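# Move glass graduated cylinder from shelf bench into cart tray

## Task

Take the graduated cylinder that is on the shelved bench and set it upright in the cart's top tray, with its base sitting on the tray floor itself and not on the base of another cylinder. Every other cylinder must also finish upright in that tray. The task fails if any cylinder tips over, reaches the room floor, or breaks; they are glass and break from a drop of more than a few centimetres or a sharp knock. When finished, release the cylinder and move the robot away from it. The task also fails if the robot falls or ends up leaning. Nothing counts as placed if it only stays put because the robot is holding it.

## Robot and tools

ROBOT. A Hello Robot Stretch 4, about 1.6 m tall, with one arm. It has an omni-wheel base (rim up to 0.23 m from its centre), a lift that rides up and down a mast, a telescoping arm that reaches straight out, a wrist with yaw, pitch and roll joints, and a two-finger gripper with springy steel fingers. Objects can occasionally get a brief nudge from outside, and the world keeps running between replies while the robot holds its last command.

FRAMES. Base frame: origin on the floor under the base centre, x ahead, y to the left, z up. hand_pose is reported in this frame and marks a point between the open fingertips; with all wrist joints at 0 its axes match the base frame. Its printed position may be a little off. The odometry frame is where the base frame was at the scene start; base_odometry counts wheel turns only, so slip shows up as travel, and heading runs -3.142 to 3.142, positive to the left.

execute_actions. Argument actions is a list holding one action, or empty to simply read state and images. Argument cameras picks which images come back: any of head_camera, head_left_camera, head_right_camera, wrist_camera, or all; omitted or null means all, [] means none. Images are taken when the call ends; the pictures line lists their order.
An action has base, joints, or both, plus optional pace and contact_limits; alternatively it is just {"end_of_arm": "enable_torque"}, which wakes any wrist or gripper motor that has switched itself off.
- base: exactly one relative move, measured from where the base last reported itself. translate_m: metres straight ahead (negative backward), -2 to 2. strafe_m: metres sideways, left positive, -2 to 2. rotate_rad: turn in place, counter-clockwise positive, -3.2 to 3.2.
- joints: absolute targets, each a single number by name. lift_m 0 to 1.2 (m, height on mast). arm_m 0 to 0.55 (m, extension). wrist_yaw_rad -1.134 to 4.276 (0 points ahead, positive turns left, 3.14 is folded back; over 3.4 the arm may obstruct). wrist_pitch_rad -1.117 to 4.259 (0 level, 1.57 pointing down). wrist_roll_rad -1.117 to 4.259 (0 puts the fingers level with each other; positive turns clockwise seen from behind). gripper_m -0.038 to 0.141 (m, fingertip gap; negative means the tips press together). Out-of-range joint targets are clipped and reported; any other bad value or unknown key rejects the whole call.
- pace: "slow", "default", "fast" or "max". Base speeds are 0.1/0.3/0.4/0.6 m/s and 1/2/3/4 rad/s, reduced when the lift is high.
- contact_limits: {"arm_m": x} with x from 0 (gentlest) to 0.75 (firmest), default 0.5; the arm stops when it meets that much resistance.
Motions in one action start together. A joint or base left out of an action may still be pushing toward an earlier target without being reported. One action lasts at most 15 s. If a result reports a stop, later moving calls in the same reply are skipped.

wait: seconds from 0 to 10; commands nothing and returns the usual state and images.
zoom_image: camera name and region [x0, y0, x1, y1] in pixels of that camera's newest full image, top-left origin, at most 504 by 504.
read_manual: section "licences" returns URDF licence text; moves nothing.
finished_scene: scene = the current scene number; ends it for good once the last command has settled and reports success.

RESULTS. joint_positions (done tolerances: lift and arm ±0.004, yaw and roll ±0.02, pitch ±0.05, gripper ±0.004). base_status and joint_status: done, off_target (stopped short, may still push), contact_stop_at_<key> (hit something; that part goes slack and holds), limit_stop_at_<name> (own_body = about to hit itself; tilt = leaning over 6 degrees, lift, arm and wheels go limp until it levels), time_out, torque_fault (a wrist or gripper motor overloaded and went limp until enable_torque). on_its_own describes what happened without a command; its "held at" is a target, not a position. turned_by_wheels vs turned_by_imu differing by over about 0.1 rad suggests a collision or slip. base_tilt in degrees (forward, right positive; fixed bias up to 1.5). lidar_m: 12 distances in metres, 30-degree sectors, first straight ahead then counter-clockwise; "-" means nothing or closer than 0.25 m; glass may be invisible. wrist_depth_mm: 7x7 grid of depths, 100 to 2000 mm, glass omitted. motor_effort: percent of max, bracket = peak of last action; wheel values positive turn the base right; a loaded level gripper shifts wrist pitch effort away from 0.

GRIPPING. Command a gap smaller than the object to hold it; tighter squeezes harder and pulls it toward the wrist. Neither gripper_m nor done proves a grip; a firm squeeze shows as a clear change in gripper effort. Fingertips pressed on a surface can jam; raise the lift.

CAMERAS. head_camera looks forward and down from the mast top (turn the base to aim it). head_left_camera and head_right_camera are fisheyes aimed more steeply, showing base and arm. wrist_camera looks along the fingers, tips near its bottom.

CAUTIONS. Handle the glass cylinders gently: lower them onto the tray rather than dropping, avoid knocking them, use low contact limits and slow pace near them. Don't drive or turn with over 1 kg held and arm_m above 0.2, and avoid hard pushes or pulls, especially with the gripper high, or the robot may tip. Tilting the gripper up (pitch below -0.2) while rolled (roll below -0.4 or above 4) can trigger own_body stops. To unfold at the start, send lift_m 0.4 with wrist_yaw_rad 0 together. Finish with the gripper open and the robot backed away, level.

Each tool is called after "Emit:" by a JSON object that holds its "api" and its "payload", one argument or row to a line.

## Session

Emit:
{"api": "execute_actions", "payload": {
  "actions": []
}}

Scene clock: 0.00 s.
base_odometry: x=+0.000 y=+0.000 heading=+0.000 (m, m, rad; odometry frame)
turned_by_wheels: +0.000 (rad since the last result)
turned_by_imu: +0.000 (rad since the last result)
base_tilt: forward=-0.4 right=+0.1 (deg)
lidar_m: 1.62 1.86 1.92 2.04 1.90 1.69 1.78 1.65 1.78 1.99 1.21 1.23
base_status: not commanded
joint_positions: lift_m=+0.129 arm_m=+0.002 wrist_yaw_rad=+3.143 wrist_pitch_rad=-0.004 wrist_roll_rad=+0.015 gripper_m=+0.057
joint_status: not commanded
motor_effort: lift_m=+18 arm_m=+0 wrist_yaw_rad=-1 wrist_pitch_rad=-7 wrist_roll_rad=-2 gripper_m=-2 wheel_0=+1 wheel_1=+0 wheel_2=+0 (%)
hand_pose: x=-0.1155 y=+0.0870 z=+0.3087 quat_wxyz=(-0.001, +0.002, +0.007, +1.000) (m; base frame)
wrist_depth_mm: 142 142 - - - 1983 1661 / - 141 - - - 1921 1708 / - 121 166 - - 1863 1708 / - 134 191 - - 1863 1661 / 138 149 1808 - - 1983 1661 / 1397 1537 1182 1464 216 1430 1336 / 904 946 798 842 798 866 866
pictures: head_camera, head_left_camera, head_right_camera, wrist_camera
Images, in order (width x height): head_camera 420x560, head_left_camera 420x672, head_right_camera 420x672, wrist_camera 616x392.

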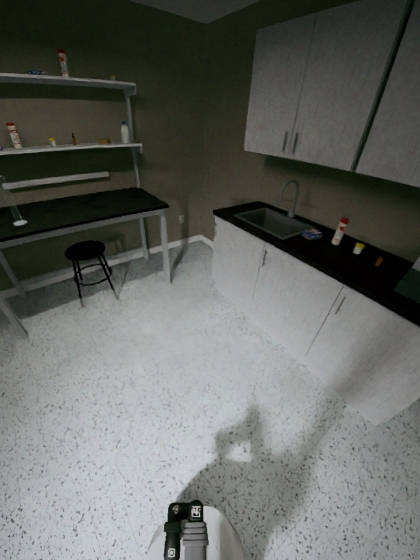

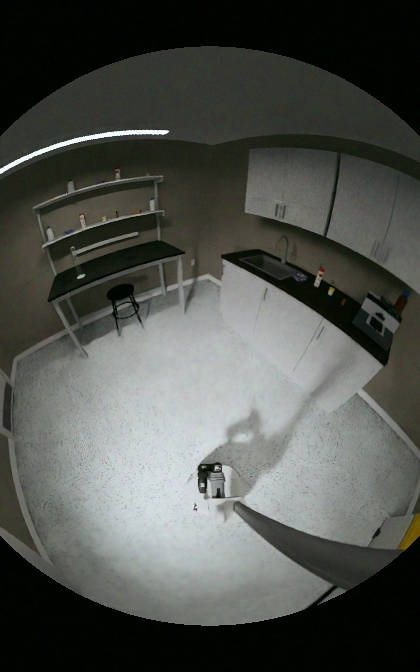

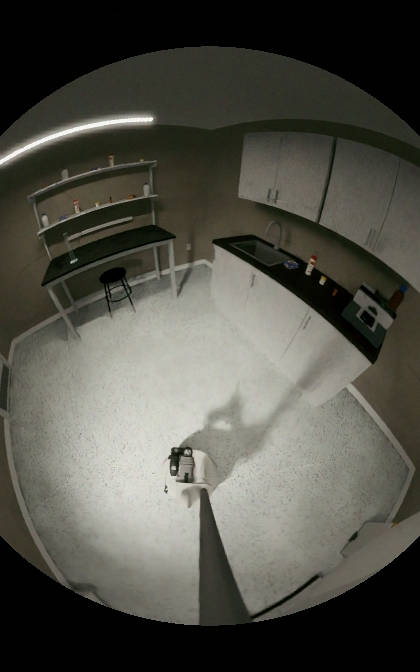

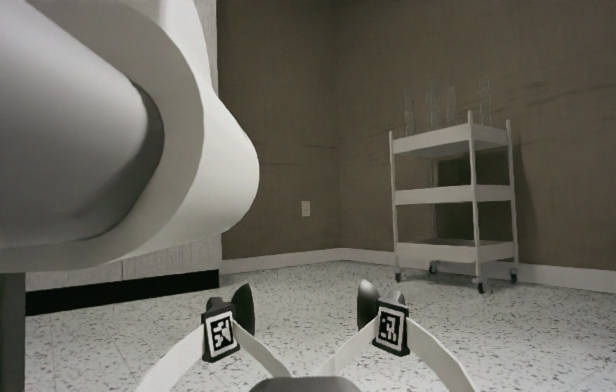

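Emit:
{"api": "execute_actions", "payload": {
  "actions": [
    {"base":{"rotate_rad":0.65},"joints":{"lift_m":0.87,"wrist_yaw_rad":0,"gripper_m":0.12}}
  ],
  "cameras": ["head_camera","wrist_camera"]
}}

Scene clock: 6.63 s.
base_odometry: x=+0.000 y=+0.000 heading=+0.649 (m, m, rad; odometry frame)
turned_by_wheels: +0.649 (rad since the last result)
turned_by_imu: +0.642 (rad since the last result)
base_tilt: forward=-0.4 right=+0.1 (deg)
lidar_m: 1.86 2.60 1.99 1.91 1.69 1.72 1.65 1.82 1.91 1.20 1.29 1.81
base_status: done
joint_positions: lift_m=+0.870 arm_m=+0.002 wrist_yaw_rad=+0.000 wrist_pitch_rad=-0.004 wrist_roll_rad=+0.015 gripper_m=+0.120
joint_status: all done
motor_effort: lift_m=+20(24) arm_m=+0(0) wrist_yaw_rad=-1(8) wrist_pitch_rad=-9(9) wrist_roll_rad=-2(2) gripper_m=+0(3) wheel_0=-6(13) wheel_1=-3(7) wheel_2=-3(12) (%)
hand_pose: x=+0.4616 y=-0.0873 z=+1.0492 quat_wxyz=(+1.000, +0.007, -0.002, +0.000) (m; base frame)
wrist_depth_mm: - - - - - - - / - - - - - - - / - - - - - - - / - - - - - - - / - - 1808 - - - - / - - - - - - - / - - 1708 154 - 1661 -
pictures: head_camera, wrist_camera
Images, in order (width x height): head_camera 420x560, wrist_camera 616x392.

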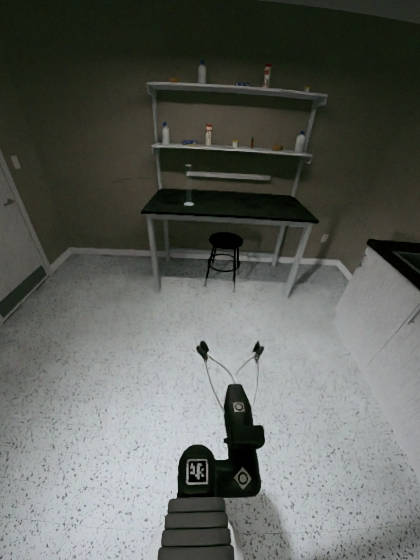

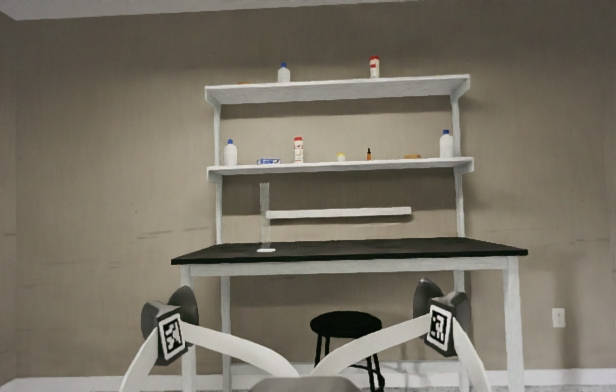

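Emit:
{"api": "execute_actions", "payload": {
  "actions": [
    {"base":{"strafe_m":0.2}}
  ],
  "cameras": []
}}

Emit:
{"api": "execute_actions", "payload": {
  "actions": [
    {"base":{"translate_m":1.15},"pace":"fast"}
  ],
  "cameras": ["head_camera","wrist_camera"]
}}

Scene clock: 12.83 s.
base_odometry: x=-0.121 y=+0.159 heading=+0.649 (m, m, rad; odometry frame)
turned_by_wheels: +0.000 (rad since the last result)
turned_by_imu: -0.001 (rad since the last result)
base_tilt: forward=-0.4 right=+0.1 (deg)
lidar_m: 1.86 2.33 1.77 1.71 1.49 1.70 1.65 1.85 2.12 1.42 1.49 1.93
base_status: done
joint_positions: lift_m=+0.870 arm_m=+0.002 wrist_yaw_rad=+0.000 wrist_pitch_rad=-0.004 wrist_roll_rad=+0.015 gripper_m=+0.120
joint_status: not commanded
motor_effort: lift_m=+20(20) arm_m=+0(0) wrist_yaw_rad=-1(1) wrist_pitch_rad=-8(9) wrist_roll_rad=-2(2) gripper_m=+0(2) wheel_0=-5(15) wheel_1=+1(13) wheel_2=+0(2) (%)
hand_pose: x=+0.4616 y=-0.0874 z=+1.0492 quat_wxyz=(+1.000, +0.007, -0.002, +0.000) (m; base frame)
wrist_depth_mm: - - - - - - - / - - - - - - - / - - - - - - - / - - - - - - - / - - - - - - - / - - - - 1808 - - / - - - 154 - - -
pictures: none
No camera images: the call's "cameras" was empty. Leave "cameras" out to get every camera's image.

Scene clock: 17.20 s.
base_odometry: x=+0.795 y=+0.855 heading=+0.649 (m, m, rad; odometry frame)
turned_by_wheels: +0.001 (rad since the last result)
turned_by_imu: +0.003 (rad since the last result)
base_tilt: forward=-0.4 right=+0.1 (deg)
lidar_m: 0.70 0.77 1.70 1.64 1.77 2.27 2.80 2.04 1.53 1.45 0.98 0.71
base_status: done
joint_positions: lift_m=+0.870 arm_m=+0.002 wrist_yaw_rad=+0.000 wrist_pitch_rad=-0.004 wrist_roll_rad=+0.015 gripper_m=+0.120
joint_status: not commanded
motor_effort: lift_m=+20(20) arm_m=+0(0) wrist_yaw_rad=-1(1) wrist_pitch_rad=-10(9) wrist_roll_rad=-3(2) gripper_m=+2(1) wheel_0=+7(15) wheel_1=+2(10) wheel_2=-2(16) (%)
hand_pose: x=+0.4616 y=-0.0874 z=+1.0492 quat_wxyz=(+1.000, +0.007, -0.002, +0.000) (m; base frame)
wrist_depth_mm: 1308 1308 1281 1281 1255 1255 1229 / 1308 1308 1281 1281 1255 1281 1255 / 1281 1308 1229 1281 1255 1229 1229 / 1308 1281 1255 1281 1255 1229 1205 / 1281 1255 1255 1255 1255 1229 1229 / 1281 904 750 732 654 640 683 / 539 492 480 154 473 466 477
pictures: head_camera, wrist_camera
Images, in order (width x height): head_camera 420x560, wrist_camera 616x392.

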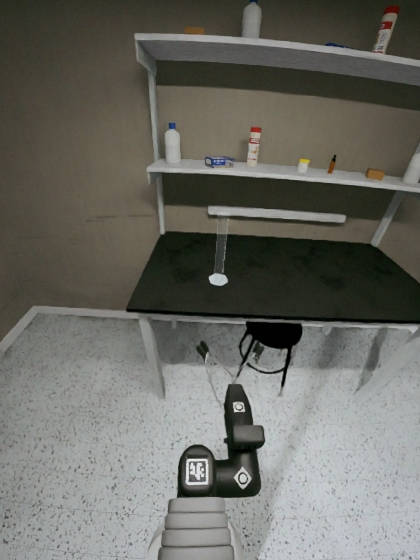

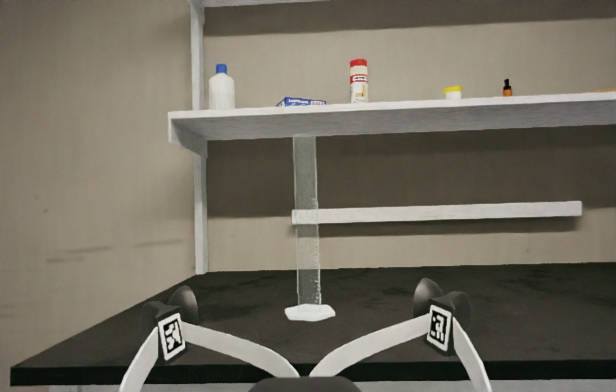

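Emit:
{"api": "execute_actions", "payload": {
  "actions": [
    {"joints":{"arm_m":0.33}}
  ],
  "cameras": ["wrist_camera"]
}}

Scene clock: 22.40 s.
base_odometry: x=+0.795 y=+0.855 heading=+0.649 (m, m, rad; odometry frame)
turned_by_wheels: +0.000 (rad since the last result)
turned_by_imu: -0.001 (rad since the last result)
base_tilt: forward=-0.4 right=+0.2 (deg)
lidar_m: 0.72 0.76 1.70 1.64 1.76 2.25 2.79 2.02 1.52 1.46 1.00 0.75
base_status: not commanded
joint_positions: lift_m=+0.870 arm_m=+0.329 wrist_yaw_rad=+0.000 wrist_pitch_rad=-0.004 wrist_roll_rad=+0.015 gripper_m=+0.120
joint_status: all done
motor_effort: lift_m=+20(20) arm_m=+7(7) wrist_yaw_rad=-1(2) wrist_pitch_rad=-9(10) wrist_roll_rad=-1(2) gripper_m=-1(1) wheel_0=+7(7) wheel_1=+3(3) wheel_2=-2(2) (%)
hand_pose: x=+0.7882 y=-0.0874 z=+1.0492 quat_wxyz=(+1.000, +0.007, -0.002, +0.000) (m; base frame)
wrist_depth_mm: 976 976 960 960 931 917 917 / 976 707 715 741 759 788 798 / 960 976 960 931 931 931 917 / 946 946 946 917 931 917 904 / 960 946 931 917 917 917 904 / 960 878 741 723 647 627 676 / 496 427 421 154 430 418 439
pictures: wrist_camera
Images, in order (width x height): wrist_camera 616x392.

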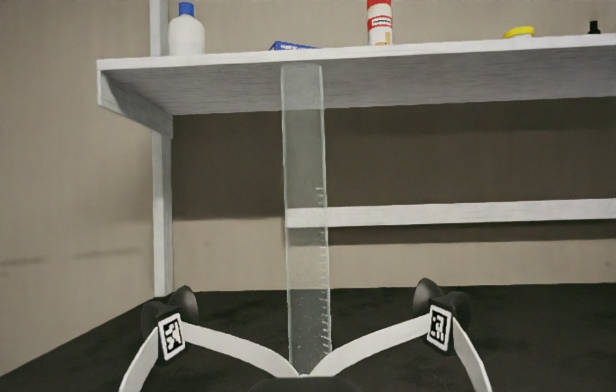

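Emit:
{"api": "execute_actions", "payload": {
  "actions": [
    {"joints":{"arm_m":0.46,"gripper_m":0.09},"pace":"slow"}
  ],
  "cameras": ["wrist_camera"]
}}

Scene clock: 27.90 s.
base_odometry: x=+0.795 y=+0.855 heading=+0.649 (m, m, rad; odometry frame)
turned_by_wheels: +0.000 (rad since the last result)
turned_by_imu: -0.001 (rad since the last result)
base_tilt: forward=-0.3 right=+0.2 (deg)
lidar_m: 0.70 0.75 1.69 1.64 1.75 2.28 2.81 1.99 1.50 1.46 0.99 0.73
base_status: not commanded
joint_positions: lift_m=+0.870 arm_m=+0.459 wrist_yaw_rad=+0.000 wrist_pitch_rad=-0.004 wrist_roll_rad=+0.015 gripper_m=+0.090
joint_status: all done
motor_effort: lift_m=+20(20) arm_m=+7(8) wrist_yaw_rad=-1(1) wrist_pitch_rad=-9(7) wrist_roll_rad=-2(2) gripper_m=+0(1) wheel_0=+7(7) wheel_1=+3(3) wheel_2=-2(2) (%)
hand_pose: x=+0.9182 y=-0.0874 z=+1.0492 quat_wxyz=(+1.000, +0.007, -0.002, +0.000) (m; base frame)
wrist_depth_mm: 842 530 539 544 525 530 535 / 831 654 715 723 759 768 788 / 831 831 831 820 809 798 778 / 820 820 820 798 798 778 788 / 820 820 809 798 798 798 788 / 820 759 668 732 221 691 668 / 496 449 413 436 427 421 442
pictures: wrist_camera
Images, in order (width x height): wrist_camera 616x392.

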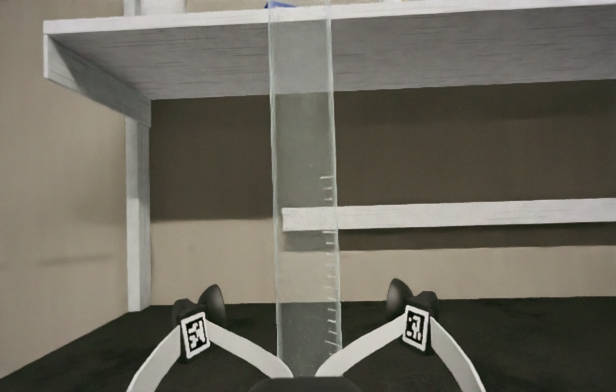

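Emit:
{"api": "execute_actions", "payload": {
  "actions": [
    {"joints":{"arm_m":0.51},"pace":"slow"}
  ],
  "cameras": ["wrist_camera"]
}}

Emit:
{"api": "execute_actions", "payload": {
  "actions": [
    {"joints":{"gripper_m":0.0},"pace":"slow"}
  ],
  "cameras": ["wrist_camera"]
}}

Scene clock: 32.63 s.
base_odometry: x=+0.795 y=+0.855 heading=+0.649 (m, m, rad; odometry frame)
turned_by_wheels: +0.000 (rad since the last result)
turned_by_imu: -0.001 (rad since the last result)
base_tilt: forward=-0.3 right=+0.2 (deg)
lidar_m: 0.70 0.76 1.70 1.63 1.76 2.28 2.80 2.01 1.53 1.45 1.00 0.72
base_status: not commanded
joint_positions: lift_m=+0.870 arm_m=+0.509 wrist_yaw_rad=+0.000 wrist_pitch_rad=-0.004 wrist_roll_rad=+0.015 gripper_m=+0.090
joint_status: all done
motor_effort: lift_m=+20(20) arm_m=+7(7) wrist_yaw_rad=-1(1) wrist_pitch_rad=-9(9) wrist_roll_rad=-1(2) gripper_m=-1(2) wheel_0=+7(7) wheel_1=+3(3) wheel_2=-2(2) (%)
hand_pose: x=+0.9682 y=-0.0874 z=+1.0492 quat_wxyz=(+1.000, +0.007, -0.002, +0.000) (m; base frame)
wrist_depth_mm: 477 496 508 512 521 530 539 / 778 661 715 741 759 750 741 / 788 768 768 759 750 741 741 / 778 768 759 741 741 741 741 / 778 759 750 750 750 732 732 / 768 715 668 741 221 691 676 / 496 452 415 430 424 421 442
pictures: wrist_camera
Images, in order (width x height): wrist_camera 616x392.

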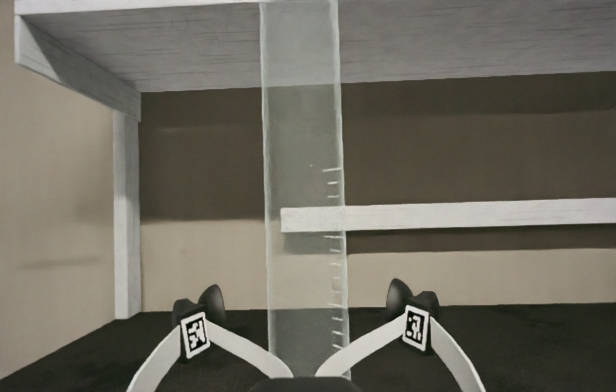

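Scene clock: 36.03 s.
base_odometry: x=+0.795 y=+0.855 heading=+0.649 (m, m, rad; odometry frame)
turned_by_wheels: +0.000 (rad since the last result)
turned_by_imu: -0.001 (rad since the last result)
base_tilt: forward=-0.4 right=+0.1 (deg)
lidar_m: 0.71 0.77 1.66 1.65 1.74 2.25 2.78 2.01 1.52 1.45 1.00 0.73
base_status: not commanded
joint_positions: lift_m=+0.870 arm_m=+0.509 wrist_yaw_rad=+0.000 wrist_pitch_rad=-0.004 wrist_roll_rad=+0.015 gripper_m=+0.000
joint_status: all done
motor_effort: lift_m=+20(20) arm_m=+7(7) wrist_yaw_rad=+0(1) wrist_pitch_rad=-8(8) wrist_roll_rad=-1(2) gripper_m=-15(16) wheel_0=+7(7) wheel_1=+3(3) wheel_2=-2(2) (%)
hand_pose: x=+0.9682 y=-0.0874 z=+1.0492 quat_wxyz=(+1.000, +0.007, -0.002, +0.000) (m; base frame)
wrist_depth_mm: 473 496 504 512 517 530 539 / 778 661 732 741 741 750 750 / 778 768 768 759 759 750 750 / 768 768 759 759 750 741 741 / 768 750 750 741 750 741 732 / 778 715 759 597 647 699 676 / 492 455 186 436 402 415 445
pictures: wrist_camera
Images, in order (width x height): wrist_camera 616x392.

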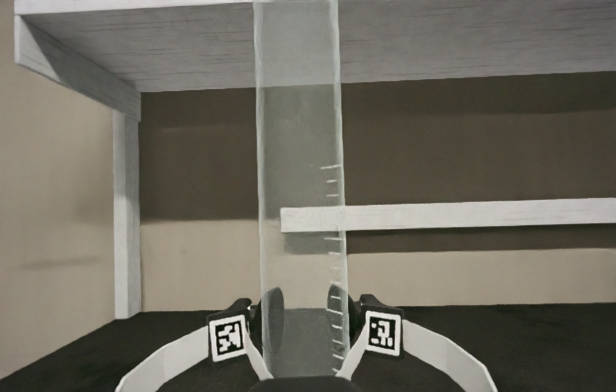

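Emit:
{"api": "execute_actions", "payload": {
  "actions": [
    {"joints":{"lift_m":0.9},"pace":"slow"}
  ],
  "cameras": ["wrist_camera"]
}}

Emit:
{"api": "execute_actions", "payload": {
  "actions": [
    {"joints":{"arm_m":0.05},"pace":"slow"}
  ],
  "cameras": []
}}

Emit:
{"api": "execute_actions", "payload": {
  "actions": [
    {"base":{"translate_m":-0.6},"joints":{"lift_m":1.05}}
  ],
  "cameras": []
}}

Emit:
{"api": "execute_actions", "payload": {
  "actions": [
    {"base":{"rotate_rad":2.3},"pace":"slow"}
  ],
  "cameras": ["head_camera","head_left_camera"]
}}

Scene clock: 42.63 s.
base_odometry: x=+0.795 y=+0.855 heading=+0.649 (m, m, rad; odometry frame)
turned_by_wheels: +0.000 (rad since the last result)
turned_by_imu: -0.001 (rad since the last result)
base_tilt: forward=-0.4 right=+0.1 (deg)
lidar_m: 0.71 0.75 1.70 1.63 1.75 2.25 2.79 2.00 1.48 1.47 1.00 0.72
base_status: not commanded
joint_positions: lift_m=+0.900 arm_m=+0.509 wrist_yaw_rad=+0.000 wrist_pitch_rad=-0.002 wrist_roll_rad=+0.015 gripper_m=+0.000
joint_status: all done
motor_effort: lift_m=+21(23) arm_m=+7(7) wrist_yaw_rad=+0(1) wrist_pitch_rad=-16(16) wrist_roll_rad=-2(2) gripper_m=-14(16) wheel_0=+7(7) wheel_1=+3(2) wheel_2=-2(2) (%)
hand_pose: x=+0.9682 y=-0.0874 z=+1.0785 quat_wxyz=(+1.000, +0.007, -0.001, +0.000) (m; base frame)
wrist_depth_mm: 496 477 480 484 466 473 480 / 549 627 640 661 676 699 707 / 778 768 768 750 750 750 741 / 768 768 768 759 750 732 741 / 768 759 759 741 741 741 732 / 759 759 750 683 750 732 732 / 778 517 183 496 455 480 504
pictures: wrist_camera
Images, in order (width x height): wrist_camera 616x392.

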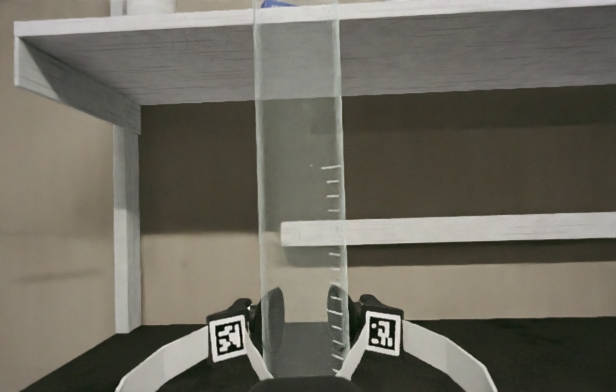

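Scene clock: 48.50 s.
base_odometry: x=+0.795 y=+0.855 heading=+0.649 (m, m, rad; odometry frame)
turned_by_wheels: +0.000 (rad since the last result)
turned_by_imu: -0.001 (rad since the last result)
base_tilt: forward=-0.5 right=+0.1 (deg)
lidar_m: 0.43 0.75 1.69 1.63 1.76 2.29 2.80 2.02 1.50 1.46 0.98 0.50
base_status: not commanded
joint_positions: lift_m=+0.900 arm_m=+0.051 wrist_yaw_rad=+0.000 wrist_pitch_rad=-0.002 wrist_roll_rad=+0.015 gripper_m=+0.000
joint_status: all done
motor_effort: lift_m=+21(21) arm_m=-7(7) wrist_yaw_rad=-1(1) wrist_pitch_rad=-15(16) wrist_roll_rad=-2(2) gripper_m=-14(15) wheel_0=+7(7) wheel_1=+3(3) wheel_2=-2(2) (%)
hand_pose: x=+0.5106 y=-0.0874 z=+1.0784 quat_wxyz=(+1.000, +0.007, -0.001, +0.000) (m; base frame)
wrist_depth_mm: 1255 1255 1229 1229 1205 1229 1205 / 1281 1255 1229 1205 1205 1205 1182 / 1281 1255 1138 1205 1205 1182 1182 / 1229 1229 1205 1229 1205 1182 1182 / 1229 1229 1229 1229 1160 1205 1182 / 1229 1229 854 691 723 788 778 / 1229 521 183 508 462 484 512
pictures: none
No camera images: the call's "cameras" was empty. Leave "cameras" out to get every camera's image.

Scene clock: 52.00 s.
base_odometry: x=+0.317 y=+0.492 heading=+0.649 (m, m, rad; odometry frame)
turned_by_wheels: -0.001 (rad since the last result)
turned_by_imu: -0.003 (rad since the last result)
base_tilt: forward=-0.3 right=+0.2 (deg)
lidar_m: 0.45 2.21 1.73 1.69 1.78 1.89 2.19 2.35 1.48 1.42 1.53 1.36
base_status: done
joint_positions: lift_m=+1.050 arm_m=+0.051 wrist_yaw_rad=+0.000 wrist_pitch_rad=-0.002 wrist_roll_rad=+0.015 gripper_m=+0.000
joint_status: all done
motor_effort: lift_m=+20(20) arm_m=-7(7) wrist_yaw_rad=-1(1) wrist_pitch_rad=-14(16) wrist_roll_rad=-1(1) gripper_m=-15(14) wheel_0=-6(11) wheel_1=-5(11) wheel_2=+3(13) (%)
hand_pose: x=+0.5106 y=-0.0874 z=+1.2285 quat_wxyz=(+1.000, +0.007, -0.001, +0.000) (m; base frame)
wrist_depth_mm: 1863 1921 1808 1808 1921 1808 1863 / 1983 1983 1863 1756 1808 1808 1756 / 1808 1808 1756 1863 1756 1808 1808 / 1863 1863 1756 1808 1756 1808 1808 / 1863 1863 1808 1808 1756 1808 1756 / 1863 1756 1618 1138 1229 1336 1281 / 1808 1863 183 1008 1042 1042 1042
pictures: none
No camera images: the call's "cameras" was empty. Leave "cameras" out to get every camera's image.

Scene clock: 55.57 s.
base_odometry: x=+0.317 y=+0.492 heading=+2.948 (m, m, rad; odometry frame)
turned_by_wheels: +2.299 (rad since the last result)
turned_by_imu: +2.279 (rad since the last result)
base_tilt: forward=-0.4 right=+0.2 (deg)
lidar_m: 0.45 2.18 2.20 2.43 1.44 1.44 1.58 1.32 1.32 1.96 1.70 1.69
base_status: done
joint_positions: lift_m=+1.050 arm_m=+0.051 wrist_yaw_rad=+0.000 wrist_pitch_rad=-0.002 wrist_roll_rad=+0.015 gripper_m=+0.000
joint_status: not commanded
motor_effort: lift_m=+20(20) arm_m=-7(7) wrist_yaw_rad=-2(1) wrist_pitch_rad=-15(17) wrist_roll_rad=-2(2) gripper_m=-15(14) wheel_0=-7(11) wheel_1=-4(9) wheel_2=-4(10) (%)
hand_pose: x=+0.5106 y=-0.0874 z=+1.2285 quat_wxyz=(+1.000, +0.007, -0.001, +0.000) (m; base frame)
wrist_depth_mm: - - - 1983 1661 1366 1205 / - - - 1983 1618 1397 1160 / - - - 1921 1618 1366 1182 / - - - 1921 1576 1336 1182 / - - - 1921 1618 1336 1182 / - - - 1708 1499 1366 1182 / - - 183 1661 1537 1308 1160
pictures: head_camera, head_left_camera
Images, in order (width x height): head_camera 420x560, head_left_camera 420x672.

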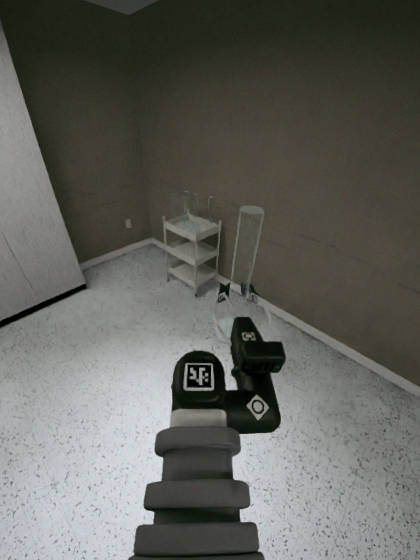

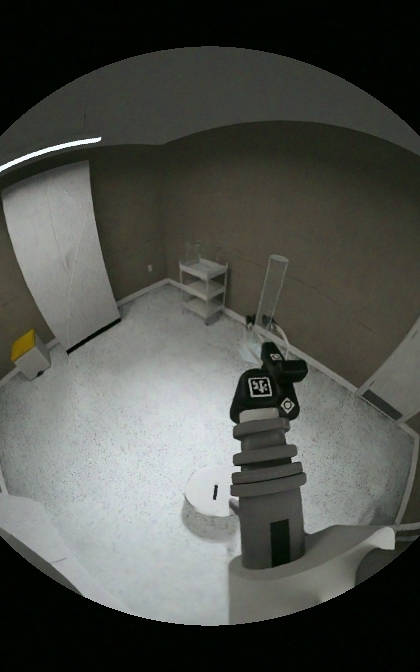

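Emit:
{"api": "execute_actions", "payload": {
  "actions": [
    {"base":{"rotate_rad":0.843},"pace":"slow"}
  ],
  "cameras": []
}}

Emit:
{"api": "execute_actions", "payload": {
  "actions": [
    {"base":{"translate_m":1.3}}
  ],
  "cameras": []
}}

Emit:
{"api": "execute_actions", "payload": {
  "actions": [
    {"base":{"rotate_rad":-1.57},"pace":"slow"}
  ],
  "cameras": ["head_camera"]
}}

Scene clock: 63.10 s.
base_odometry: x=+0.317 y=+0.492 heading=-2.494 (m, m, rad; odometry frame)
turned_by_wheels: +0.842 (rad since the last result)
turned_by_imu: +0.834 (rad since the last result)
base_tilt: forward=-0.4 right=+0.1 (deg)
lidar_m: 0.43 2.38 1.46 1.42 1.53 1.36 1.31 2.22 1.75 1.68 1.79 1.91
base_status: done
joint_positions: lift_m=+1.050 arm_m=+0.051 wrist_yaw_rad=+0.000 wrist_pitch_rad=-0.002 wrist_roll_rad=+0.015 gripper_m=+0.000
joint_status: not commanded
motor_effort: lift_m=+20(20) arm_m=-7(7) wrist_yaw_rad=-1(1) wrist_pitch_rad=-13(16) wrist_roll_rad=-1(2) gripper_m=-16(16) wheel_0=-6(10) wheel_1=-5(7) wheel_2=-4(10) (%)
hand_pose: x=+0.5106 y=-0.0873 z=+1.2285 quat_wxyz=(+1.000, +0.007, -0.001, +0.000) (m; base frame)
wrist_depth_mm: - - - - - - - / - - - 1863 1863 - - / - - - 1863 1863 - - / - - - 1921 1921 - - / - - - 1863 1863 - - / - - - 1921 1921 - - / - - 183 1921 1863 - -
pictures: none
No camera images: the call's "cameras" was empty. Leave "cameras" out to get every camera's image.

Scene clock: 68.93 s.
base_odometry: x=-0.719 y=-0.293 heading=-2.493 (m, m, rad; odometry frame)
turned_by_wheels: +0.001 (rad since the last result)
turned_by_imu: +0.003 (rad since the last result)
base_tilt: forward=-0.4 right=+0.2 (deg)
lidar_m: 0.45 0.97 2.02 1.71 1.47 2.05 2.78 2.38 1.80 1.34 1.40 0.93
base_status: done
joint_positions: lift_m=+1.050 arm_m=+0.051 wrist_yaw_rad=+0.000 wrist_pitch_rad=-0.002 wrist_roll_rad=+0.015 gripper_m=+0.000
joint_status: not commanded
motor_effort: lift_m=+20(20) arm_m=-7(7) wrist_yaw_rad=-1(1) wrist_pitch_rad=-16(15) wrist_roll_rad=-2(1) gripper_m=-16(16) wheel_0=+7(11) wheel_1=+2(10) wheel_2=-2(12) (%)
hand_pose: x=+0.5106 y=-0.0874 z=+1.2285 quat_wxyz=(+1.000, +0.007, -0.001, +0.000) (m; base frame)
wrist_depth_mm: 1138 654 640 634 634 615 615 / 1138 640 634 640 627 615 615 / 1118 640 627 627 627 615 609 / 1118 640 640 627 621 615 603 / 1098 627 634 621 615 609 603 / 1118 640 621 621 615 603 603 / 1098 627 183 615 603 603 597
pictures: none
No camera images: the call's "cameras" was empty. Leave "cameras" out to get every camera's image.

Scene clock: 71.80 s.
base_odometry: x=-0.719 y=-0.293 heading=+2.221 (m, m, rad; odometry frame)
turned_by_wheels: -1.569 (rad since the last result)
turned_by_imu: -1.556 (rad since the last result)
base_tilt: forward=-0.5 right=+0.2 (deg)
lidar_m: 0.45 1.41 0.94 0.86 0.96 2.02 1.73 1.50 2.09 2.63 2.37 1.79
base_status: done
joint_positions: lift_m=+1.050 arm_m=+0.051 wrist_yaw_rad=+0.000 wrist_pitch_rad=-0.002 wrist_roll_rad=+0.015 gripper_m=+0.000
joint_status: not commanded
motor_effort: lift_m=+20(20) arm_m=-7(7) wrist_yaw_rad=-1(1) wrist_pitch_rad=-14(14) wrist_roll_rad=-2(2) gripper_m=-13(15) wheel_0=+7(12) wheel_1=+4(7) wheel_2=+6(9) (%)
hand_pose: x=+0.5106 y=-0.0874 z=+1.2285 quat_wxyz=(+1.000, +0.007, -0.001, +0.000) (m; base frame)
wrist_depth_mm: 1499 1537 1537 1464 1499 1464 1464 / 1537 1537 1499 1499 1464 1464 1464 / 1499 1464 1499 1464 1430 1430 1397 / 1464 1464 1464 1464 1430 1430 1397 / 1499 1499 1430 1464 1464 1397 1430 / 1499 1464 1464 1430 1430 1464 1397 / 1464 1430 183 1366 1464 1464 1397
pictures: head_camera
Images, in order (width x height): head_camera 420x560.

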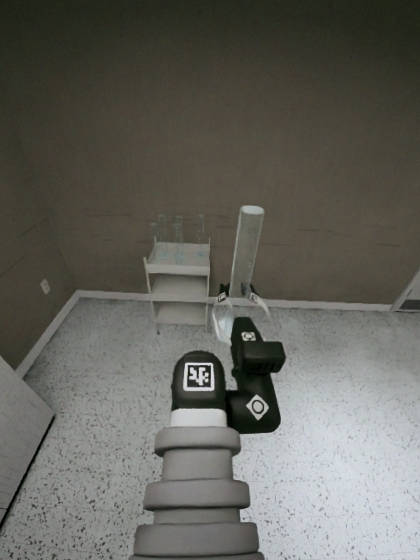

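Emit:
{"api": "execute_actions", "payload": {
  "actions": [
    {"base":{"translate_m":0.55},"joints":{"wrist_yaw_rad":-0.9}}
  ],
  "cameras": ["head_camera"]
}}

Emit:
{"api": "zoom_image", "payload": {
  "camera": "head_camera",
  "region": [110,240,250,380]
}}

Scene clock: 80.53 s.
base_odometry: x=-1.052 y=+0.144 heading=+2.222 (m, m, rad; odometry frame)
turned_by_wheels: +0.001 (rad since the last result)
turned_by_imu: +0.001 (rad since the last result)
base_tilt: forward=-0.4 right=+0.1 (deg)
lidar_m: 0.77 0.82 1.36 0.88 0.92 1.49 2.04 2.08 2.74 2.65 0.39 0.34
base_status: done
joint_positions: lift_m=+1.050 arm_m=+0.051 wrist_yaw_rad=-0.900 wrist_pitch_rad=-0.002 wrist_roll_rad=+0.015 gripper_m=+0.000
joint_status: all done
motor_effort: lift_m=+20(20) arm_m=-6(7) wrist_yaw_rad=-2(7) wrist_pitch_rad=-15(15) wrist_roll_rad=-2(2) gripper_m=-14(15) wheel_0=+7(11) wheel_1=+3(8) wheel_2=-3(13) (%)
hand_pose: x=+0.3329 y=-0.2803 z=+1.2285 quat_wxyz=(+0.900, +0.006, -0.004, -0.435) (m; base frame)
wrist_depth_mm: 866 1042 1255 1618 - - - / 854 991 1229 1537 - - - / 842 991 1205 1537 - - - / 854 1008 1229 1537 - - - / 854 991 1205 1537 - - - / 854 976 1118 1366 1808 - - / 842 904 183 1397 1808 - -
pictures: head_camera
Images, in order (width x height): head_camera 420x560.

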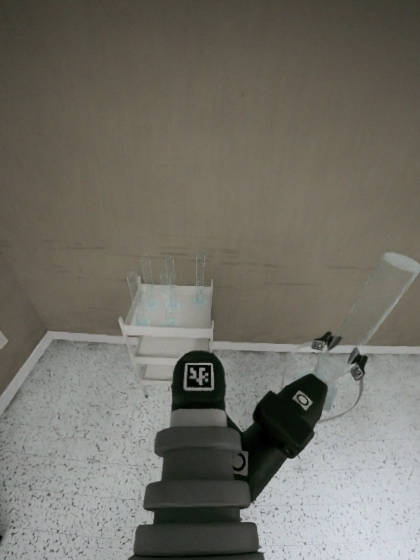

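Region (110, 240, 250, 380) of head_camera's 420x560 image, scaled by 3.600, with more detail than that image has.

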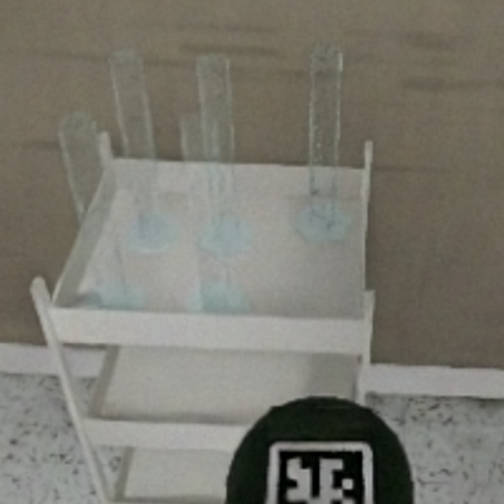

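Emit:
{"api": "execute_actions", "payload": {
  "actions": [
    {"base":{"strafe_m":0.125},"joints":{"wrist_yaw_rad":0},"pace":"slow"}
  ],
  "cameras": []
}}

Emit:
{"api": "execute_actions", "payload": {
  "actions": [
    {"joints":{"arm_m":0.42},"pace":"slow"}
  ],
  "cameras": []
}}

Emit:
{"api": "execute_actions", "payload": {
  "actions": [
    {"joints":{"lift_m":0.8},"pace":"slow"}
  ],
  "cameras": ["wrist_camera","head_camera"]
}}

Scene clock: 91.73 s.
base_odometry: x=-1.151 y=+0.069 heading=+2.222 (m, m, rad; odometry frame)
turned_by_wheels: +0.000 (rad since the last result)
turned_by_imu: -0.001 (rad since the last result)
base_tilt: forward=-0.4 right=+0.2 (deg)
lidar_m: 0.45 0.82 1.24 0.75 0.80 1.12 2.30 2.06 2.89 2.78 1.64 1.24
base_status: done
joint_positions: lift_m=+1.050 arm_m=+0.051 wrist_yaw_rad=+0.000 wrist_pitch_rad=-0.002 wrist_roll_rad=+0.015 gripper_m=+0.000
joint_status: all done
motor_effort: lift_m=+20(20) arm_m=-6(6) wrist_yaw_rad=+0(7) wrist_pitch_rad=-17(16) wrist_roll_rad=-2(1) gripper_m=-14(15) wheel_0=-7(9) wheel_1=+5(10) wheel_2=+0(2) (%)
hand_pose: x=+0.5105 y=-0.0874 z=+1.2285 quat_wxyz=(+1.000, +0.007, -0.001, +0.000) (m; base frame)
wrist_depth_mm: 991 960 960 917 917 917 904 / 931 960 946 931 917 917 904 / 946 946 931 931 931 904 904 / 946 931 917 931 904 891 891 / 946 931 931 917 904 891 891 / 946 931 931 917 891 904 878 / 946 931 183 904 904 891 891
pictures: none
No camera images: the call's "cameras" was empty. Leave "cameras" out to get every camera's image.

Scene clock: 96.70 s.
base_odometry: x=-1.151 y=+0.069 heading=+2.222 (m, m, rad; odometry frame)
turned_by_wheels: +0.000 (rad since the last result)
turned_by_imu: -0.001 (rad since the last result)
base_tilt: forward=-0.4 right=+0.1 (deg)
lidar_m: 0.77 0.83 1.21 0.74 0.79 1.13 2.31 2.09 2.87 2.80 1.66 1.22
base_status: not commanded
joint_positions: lift_m=+1.050 arm_m=+0.419 wrist_yaw_rad=+0.000 wrist_pitch_rad=-0.002 wrist_roll_rad=+0.015 gripper_m=+0.000
joint_status: all done
motor_effort: lift_m=+20(20) arm_m=+7(8) wrist_yaw_rad=+0(1) wrist_pitch_rad=-15(15) wrist_roll_rad=-2(2) gripper_m=-14(15) wheel_0=-8(8) wheel_1=+5(5) wheel_2=+0(0) (%)
hand_pose: x=+0.8782 y=-0.0874 z=+1.2285 quat_wxyz=(+1.000, +0.007, -0.001, +0.000) (m; base frame)
wrist_depth_mm: 585 574 574 559 559 559 549 / 574 574 574 569 554 554 544 / 574 569 564 559 559 544 539 / 574 569 559 559 554 544 539 / 569 564 559 554 549 544 539 / 564 569 559 549 544 539 535 / 569 559 183 549 539 535 530
pictures: none
No camera images: the call's "cameras" was empty. Leave "cameras" out to get every camera's image.

Scene clock: 99.40 s.
base_odometry: x=-1.151 y=+0.069 heading=+2.222 (m, m, rad; odometry frame)
turned_by_wheels: +0.000 (rad since the last result)
turned_by_imu: -0.001 (rad since the last result)
base_tilt: forward=-0.4 right=+0.2 (deg)
lidar_m: 0.76 0.83 1.23 0.74 0.80 1.15 2.29 2.06 2.89 2.80 1.64 1.22
base_status: not commanded
joint_positions: lift_m=+0.800 arm_m=+0.419 wrist_yaw_rad=+0.000 wrist_pitch_rad=-0.002 wrist_roll_rad=+0.015 gripper_m=+0.000
joint_status: all done
motor_effort: lift_m=+15(20) arm_m=+7(7) wrist_yaw_rad=-1(0) wrist_pitch_rad=-16(16) wrist_roll_rad=-2(2) gripper_m=-14(15) wheel_0=-8(8) wheel_1=+5(5) wheel_2=+0(0) (%)
hand_pose: x=+0.8782 y=-0.0874 z=+0.9789 quat_wxyz=(+1.000, +0.007, -0.001, +0.000) (m; base frame)
wrist_depth_mm: 585 580 574 569 559 549 544 / 574 580 569 559 554 549 539 / 574 569 564 559 554 554 539 / 574 564 559 559 549 544 539 / 569 569 554 549 549 539 530 / 574 559 559 544 544 544 535 / 569 559 183 544 539 535 530
pictures: head_camera, wrist_camera
Images, in order (width x height): head_camera 420x560, wrist_camera 616x392.

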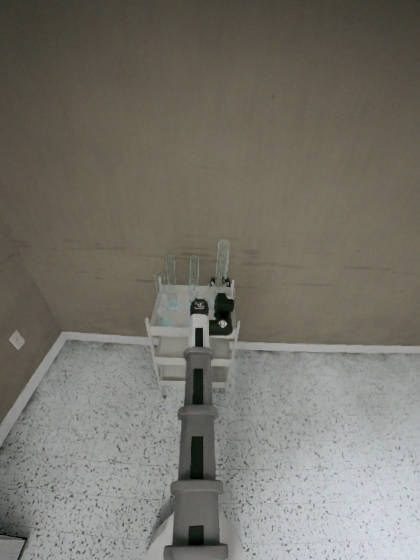

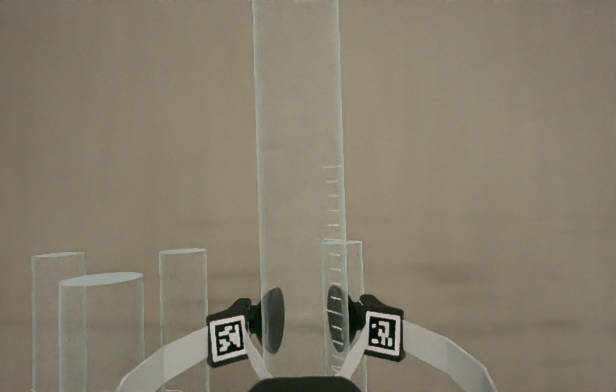

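Emit:
{"api": "execute_actions", "payload": {
  "actions": [
    {"base":{"strafe_m":-0.025},"joints":{"arm_m":0.44},"pace":"slow"}
  ],
  "cameras": []
}}

Emit:
{"api": "execute_actions", "payload": {
  "actions": [
    {"joints":{"lift_m":0.65},"pace":"slow"}
  ],
  "cameras": ["wrist_camera","head_camera"]
}}

Emit:
{"api": "zoom_image", "payload": {
  "camera": "head_camera",
  "region": [130,240,270,380]
}}

Scene clock: 107.47 s.
base_odometry: x=-1.132 y=+0.084 heading=+2.222 (m, m, rad; odometry frame)
turned_by_wheels: +0.000 (rad since the last result)
turned_by_imu: +0.000 (rad since the last result)
base_tilt: forward=-0.3 right=+0.1 (deg)
lidar_m: 0.79 0.81 1.27 0.74 0.83 1.13 2.19 2.05 2.83 2.76 1.63 1.25
base_status: done
joint_positions: lift_m=+0.800 arm_m=+0.439 wrist_yaw_rad=+0.000 wrist_pitch_rad=-0.002 wrist_roll_rad=+0.015 gripper_m=+0.000
joint_status: all done
motor_effort: lift_m=+16(15) arm_m=+7(6) wrist_yaw_rad=-1(0) wrist_pitch_rad=-15(16) wrist_roll_rad=-1(1) gripper_m=-15(16) wheel_0=+8(12) wheel_1=-3(10) wheel_2=+0(1) (%)
hand_pose: x=+0.8982 y=-0.0874 z=+0.9789 quat_wxyz=(+1.000, +0.007, -0.001, +0.000) (m; base frame)
wrist_depth_mm: 564 559 549 544 539 535 525 / 554 549 544 539 539 530 525 / 559 549 544 539 530 530 521 / 549 549 539 535 535 525 521 / 549 549 539 535 530 521 512 / 549 539 535 525 521 521 521 / 544 539 183 530 521 517 508
pictures: none
No camera images: the call's "cameras" was empty. Leave "cameras" out to get every camera's image.

Scene clock: 109.50 s.
base_odometry: x=-1.132 y=+0.084 heading=+2.222 (m, m, rad; odometry frame)
turned_by_wheels: +0.000 (rad since the last result)
turned_by_imu: +0.000 (rad since the last result)
base_tilt: forward=-0.4 right=+0.1 (deg)
lidar_m: 0.78 0.82 1.28 0.76 0.81 1.16 2.20 2.07 2.84 2.78 1.63 1.24
base_status: not commanded
joint_positions: lift_m=+0.650 arm_m=+0.439 wrist_yaw_rad=+0.000 wrist_pitch_rad=-0.002 wrist_roll_rad=+0.015 gripper_m=+0.000
joint_status: all done
motor_effort: lift_m=+15(12) arm_m=+7(7) wrist_yaw_rad=-1(1) wrist_pitch_rad=-16(15) wrist_roll_rad=-1(2) gripper_m=-14(14) wheel_0=+7(7) wheel_1=-4(3) wheel_2=+0(0) (%)
hand_pose: x=+0.8982 y=-0.0874 z=+0.8289 quat_wxyz=(+1.000, +0.007, -0.001, +0.000) (m; base frame)
wrist_depth_mm: 564 554 549 544 544 539 525 / 554 559 544 539 530 521 525 / 559 554 539 539 530 525 521 / 554 549 539 539 530 521 517 / 549 544 539 535 525 521 512 / 549 549 539 530 521 521 517 / 449 445 183 439 402 521 508
pictures: head_camera, wrist_camera
Images, in order (width x height): head_camera 420x560, wrist_camera 616x392.

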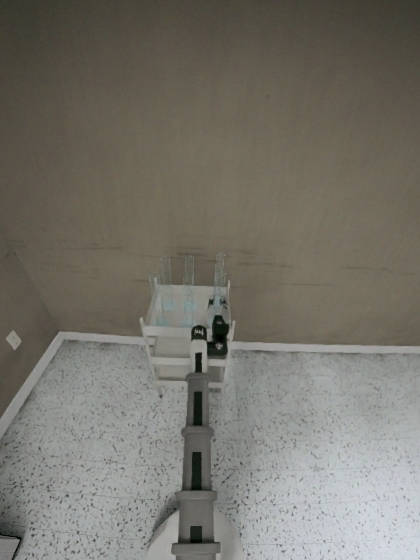

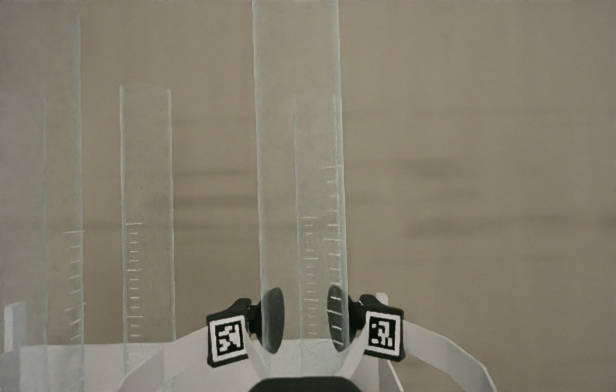

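Region (130, 240, 270, 380) of head_camera's 420x560 image, scaled by 3.600, with more detail than that image has.

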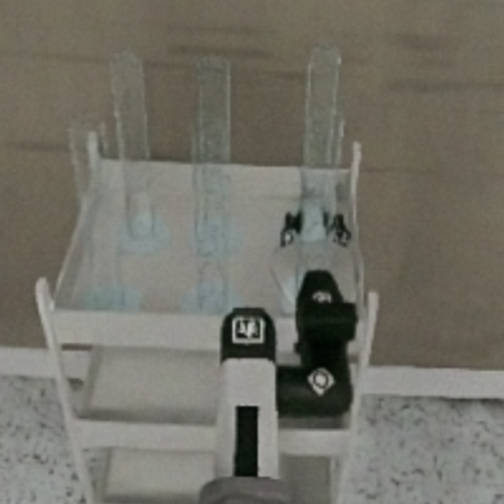

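Emit:
{"api": "execute_actions", "payload": {
  "actions": [
    {"joints":{"lift_m":0.625},"pace":"slow"}
  ],
  "cameras": ["wrist_camera"]
}}

Emit:
{"api": "execute_actions", "payload": {
  "actions": [
    {"joints":{"lift_m":0.614},"pace":"slow"}
  ],
  "cameras": ["wrist_camera"]
}}

Scene clock: 113.90 s.
base_odometry: x=-1.132 y=+0.084 heading=+2.222 (m, m, rad; odometry frame)
turned_by_wheels: +0.000 (rad since the last result)
turned_by_imu: -0.001 (rad since the last result)
base_tilt: forward=-0.4 right=+0.1 (deg)
lidar_m: 0.76 0.82 1.27 0.77 0.82 1.18 2.18 2.06 2.82 2.76 1.66 1.24
base_status: not commanded
joint_positions: lift_m=+0.625 arm_m=+0.439 wrist_yaw_rad=+0.000 wrist_pitch_rad=-0.002 wrist_roll_rad=+0.015 gripper_m=+0.000
joint_status: all done
motor_effort: lift_m=+15(11) arm_m=+7(7) wrist_yaw_rad=-1(0) wrist_pitch_rad=-16(14) wrist_roll_rad=-2(2) gripper_m=-16(15) wheel_0=+7(7) wheel_1=-4(3) wheel_2=+0(0) (%)
hand_pose: x=+0.8982 y=-0.0874 z=+0.8039 quat_wxyz=(+1.000, +0.007, -0.001, +0.000) (m; base frame)
wrist_depth_mm: 559 554 549 539 535 535 525 / 554 554 544 535 535 525 525 / 554 549 544 539 535 525 521 / 554 544 539 535 530 521 521 / 544 544 539 535 530 521 521 / 549 539 535 439 525 521 512 / 445 445 183 439 332 517 508
pictures: wrist_camera
Images, in order (width x height): wrist_camera 616x392.

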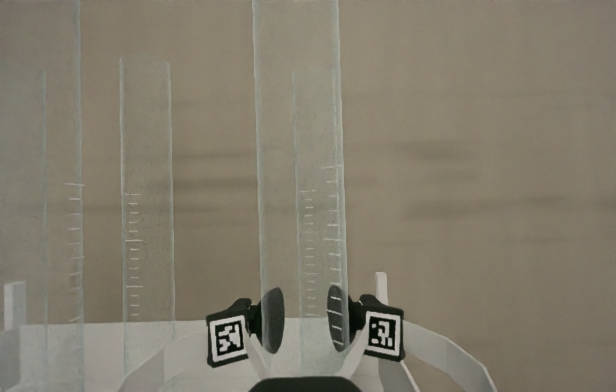

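Scene clock: 114.67 s.
base_odometry: x=-1.132 y=+0.084 heading=+2.222 (m, m, rad; odometry frame)
turned_by_wheels: +0.000 (rad since the last result)
turned_by_imu: +0.000 (rad since the last result)
base_tilt: forward=-0.4 right=+0.1 (deg)
lidar_m: 0.78 0.81 1.27 0.77 0.82 1.16 2.19 2.05 2.83 2.77 1.64 1.22
base_status: not commanded
joint_positions: lift_m=+0.614 arm_m=+0.439 wrist_yaw_rad=+0.000 wrist_pitch_rad=-0.008 wrist_roll_rad=+0.015 gripper_m=+0.000
joint_status: all done
motor_effort: lift_m=+13(13) arm_m=+7(7) wrist_yaw_rad=-1(0) wrist_pitch_rad=+3(17) wrist_roll_rad=-1(2) gripper_m=-15(15) wheel_0=+8(7) wheel_1=-3(3) wheel_2=+0(0) (%)
hand_pose: x=+0.8982 y=-0.0874 z=+0.7949 quat_wxyz=(+1.000, +0.007, -0.004, +0.000) (m; base frame)
wrist_depth_mm: 569 559 549 549 539 539 525 / 564 554 549 539 539 530 525 / 554 554 544 544 530 530 521 / 554 549 539 535 525 525 521 / 554 544 539 530 530 521 517 / 544 539 535 439 525 517 512 / 449 445 186 439 329 517 508
pictures: wrist_camera
Images, in order (width x height): wrist_camera 616x392.

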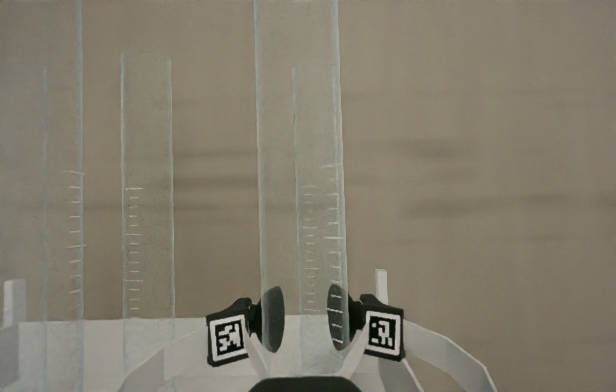

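Touching; marks match. Release.

Emit:
{"api": "execute_actions", "payload": {
  "actions": [
    {"joints":{"lift_m":0.617,"gripper_m":0.075},"pace":"slow"}
  ],
  "cameras": ["wrist_camera"]
}}

Emit:
{"api": "execute_actions", "payload": {
  "actions": [
    {"joints":{"arm_m":0.05},"pace":"slow"}
  ],
  "cameras": ["wrist_camera","head_camera"]
}}

Emit:
{"api": "zoom_image", "payload": {
  "camera": "head_camera",
  "region": [130,240,270,380]
}}

Scene clock: 120.77 s.
base_odometry: x=-1.132 y=+0.084 heading=+2.222 (m, m, rad; odometry frame)
turned_by_wheels: +0.000 (rad since the last result)
turned_by_imu: -0.001 (rad since the last result)
base_tilt: forward=-0.4 right=+0.1 (deg)
lidar_m: 0.77 0.82 1.27 0.77 0.82 1.17 2.19 2.06 2.82 2.79 1.66 1.23
base_status: not commanded
joint_positions: lift_m=+0.617 arm_m=+0.439 wrist_yaw_rad=+0.000 wrist_pitch_rad=-0.004 wrist_roll_rad=+0.015 gripper_m=+0.075
joint_status: all done
motor_effort: lift_m=+20(19) arm_m=+7(7) wrist_yaw_rad=+0(0) wrist_pitch_rad=-9(7) wrist_roll_rad=-2(1) gripper_m=-1(13) wheel_0=+7(7) wheel_1=-3(4) wheel_2=+0(0) (%)
hand_pose: x=+0.8982 y=-0.0875 z=+0.7963 quat_wxyz=(+1.000, +0.007, -0.002, +0.000) (m; base frame)
wrist_depth_mm: 564 559 549 544 544 530 530 / 559 554 549 549 535 530 525 / 554 549 544 539 530 530 521 / 554 544 539 535 530 521 517 / 549 544 544 530 525 525 521 / 539 544 445 530 221 521 517 / 445 445 413 433 334 517 508
pictures: wrist_camera
Images, in order (width x height): wrist_camera 616x392.

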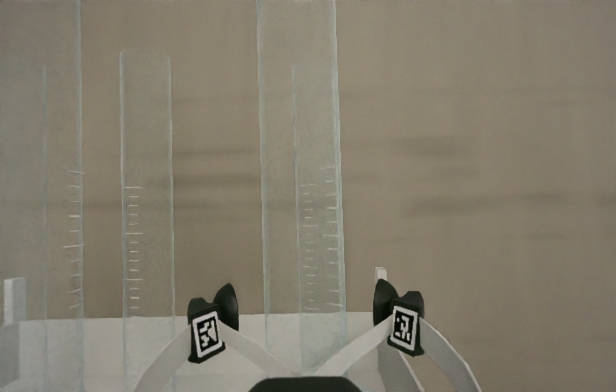

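Scene clock: 125.93 s.
base_odometry: x=-1.132 y=+0.084 heading=+2.222 (m, m, rad; odometry frame)
turned_by_wheels: +0.000 (rad since the last result)
turned_by_imu: -0.001 (rad since the last result)
base_tilt: forward=-0.3 right=+0.1 (deg)
lidar_m: 0.78 0.83 1.27 0.77 0.82 1.16 2.20 2.06 2.85 2.78 1.65 1.25
base_status: not commanded
joint_positions: lift_m=+0.617 arm_m=+0.051 wrist_yaw_rad=+0.000 wrist_pitch_rad=-0.004 wrist_roll_rad=+0.015 gripper_m=+0.075
joint_status: all done
motor_effort: lift_m=+20(20) arm_m=-7(7) wrist_yaw_rad=+0(0) wrist_pitch_rad=-9(9) wrist_roll_rad=-3(2) gripper_m=-3(2) wheel_0=+8(7) wheel_1=-4(3) wheel_2=+0(0) (%)
hand_pose: x=+0.5106 y=-0.0874 z=+0.7962 quat_wxyz=(+1.000, +0.007, -0.002, +0.000) (m; base frame)
wrist_depth_mm: 976 976 946 931 917 917 904 / 960 960 931 946 904 917 904 / 946 946 917 931 917 891 904 / 960 946 946 917 904 904 904 / 946 931 931 904 904 904 891 / 564 508 504 496 222 891 891 / 931 504 904 500 904 878 866
pictures: head_camera, wrist_camera
Images, in order (width x height): head_camera 420x560, wrist_camera 616x392.

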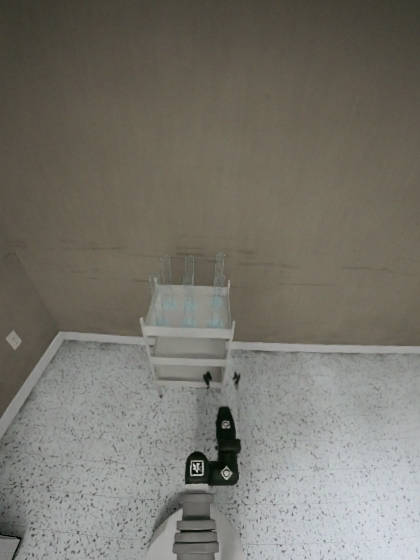

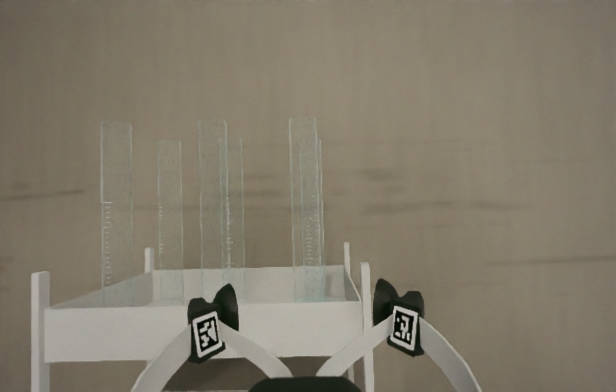

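Region (130, 240, 270, 380) of head_camera's 420x560 image, scaled by 3.600, with more detail than that image has.

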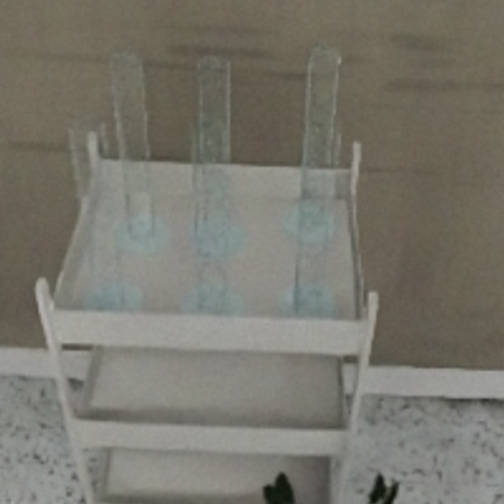

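Emit:
{"api": "finished_scene", "payload": {
  "scene": 2
}}

The scene is finished: the task was done.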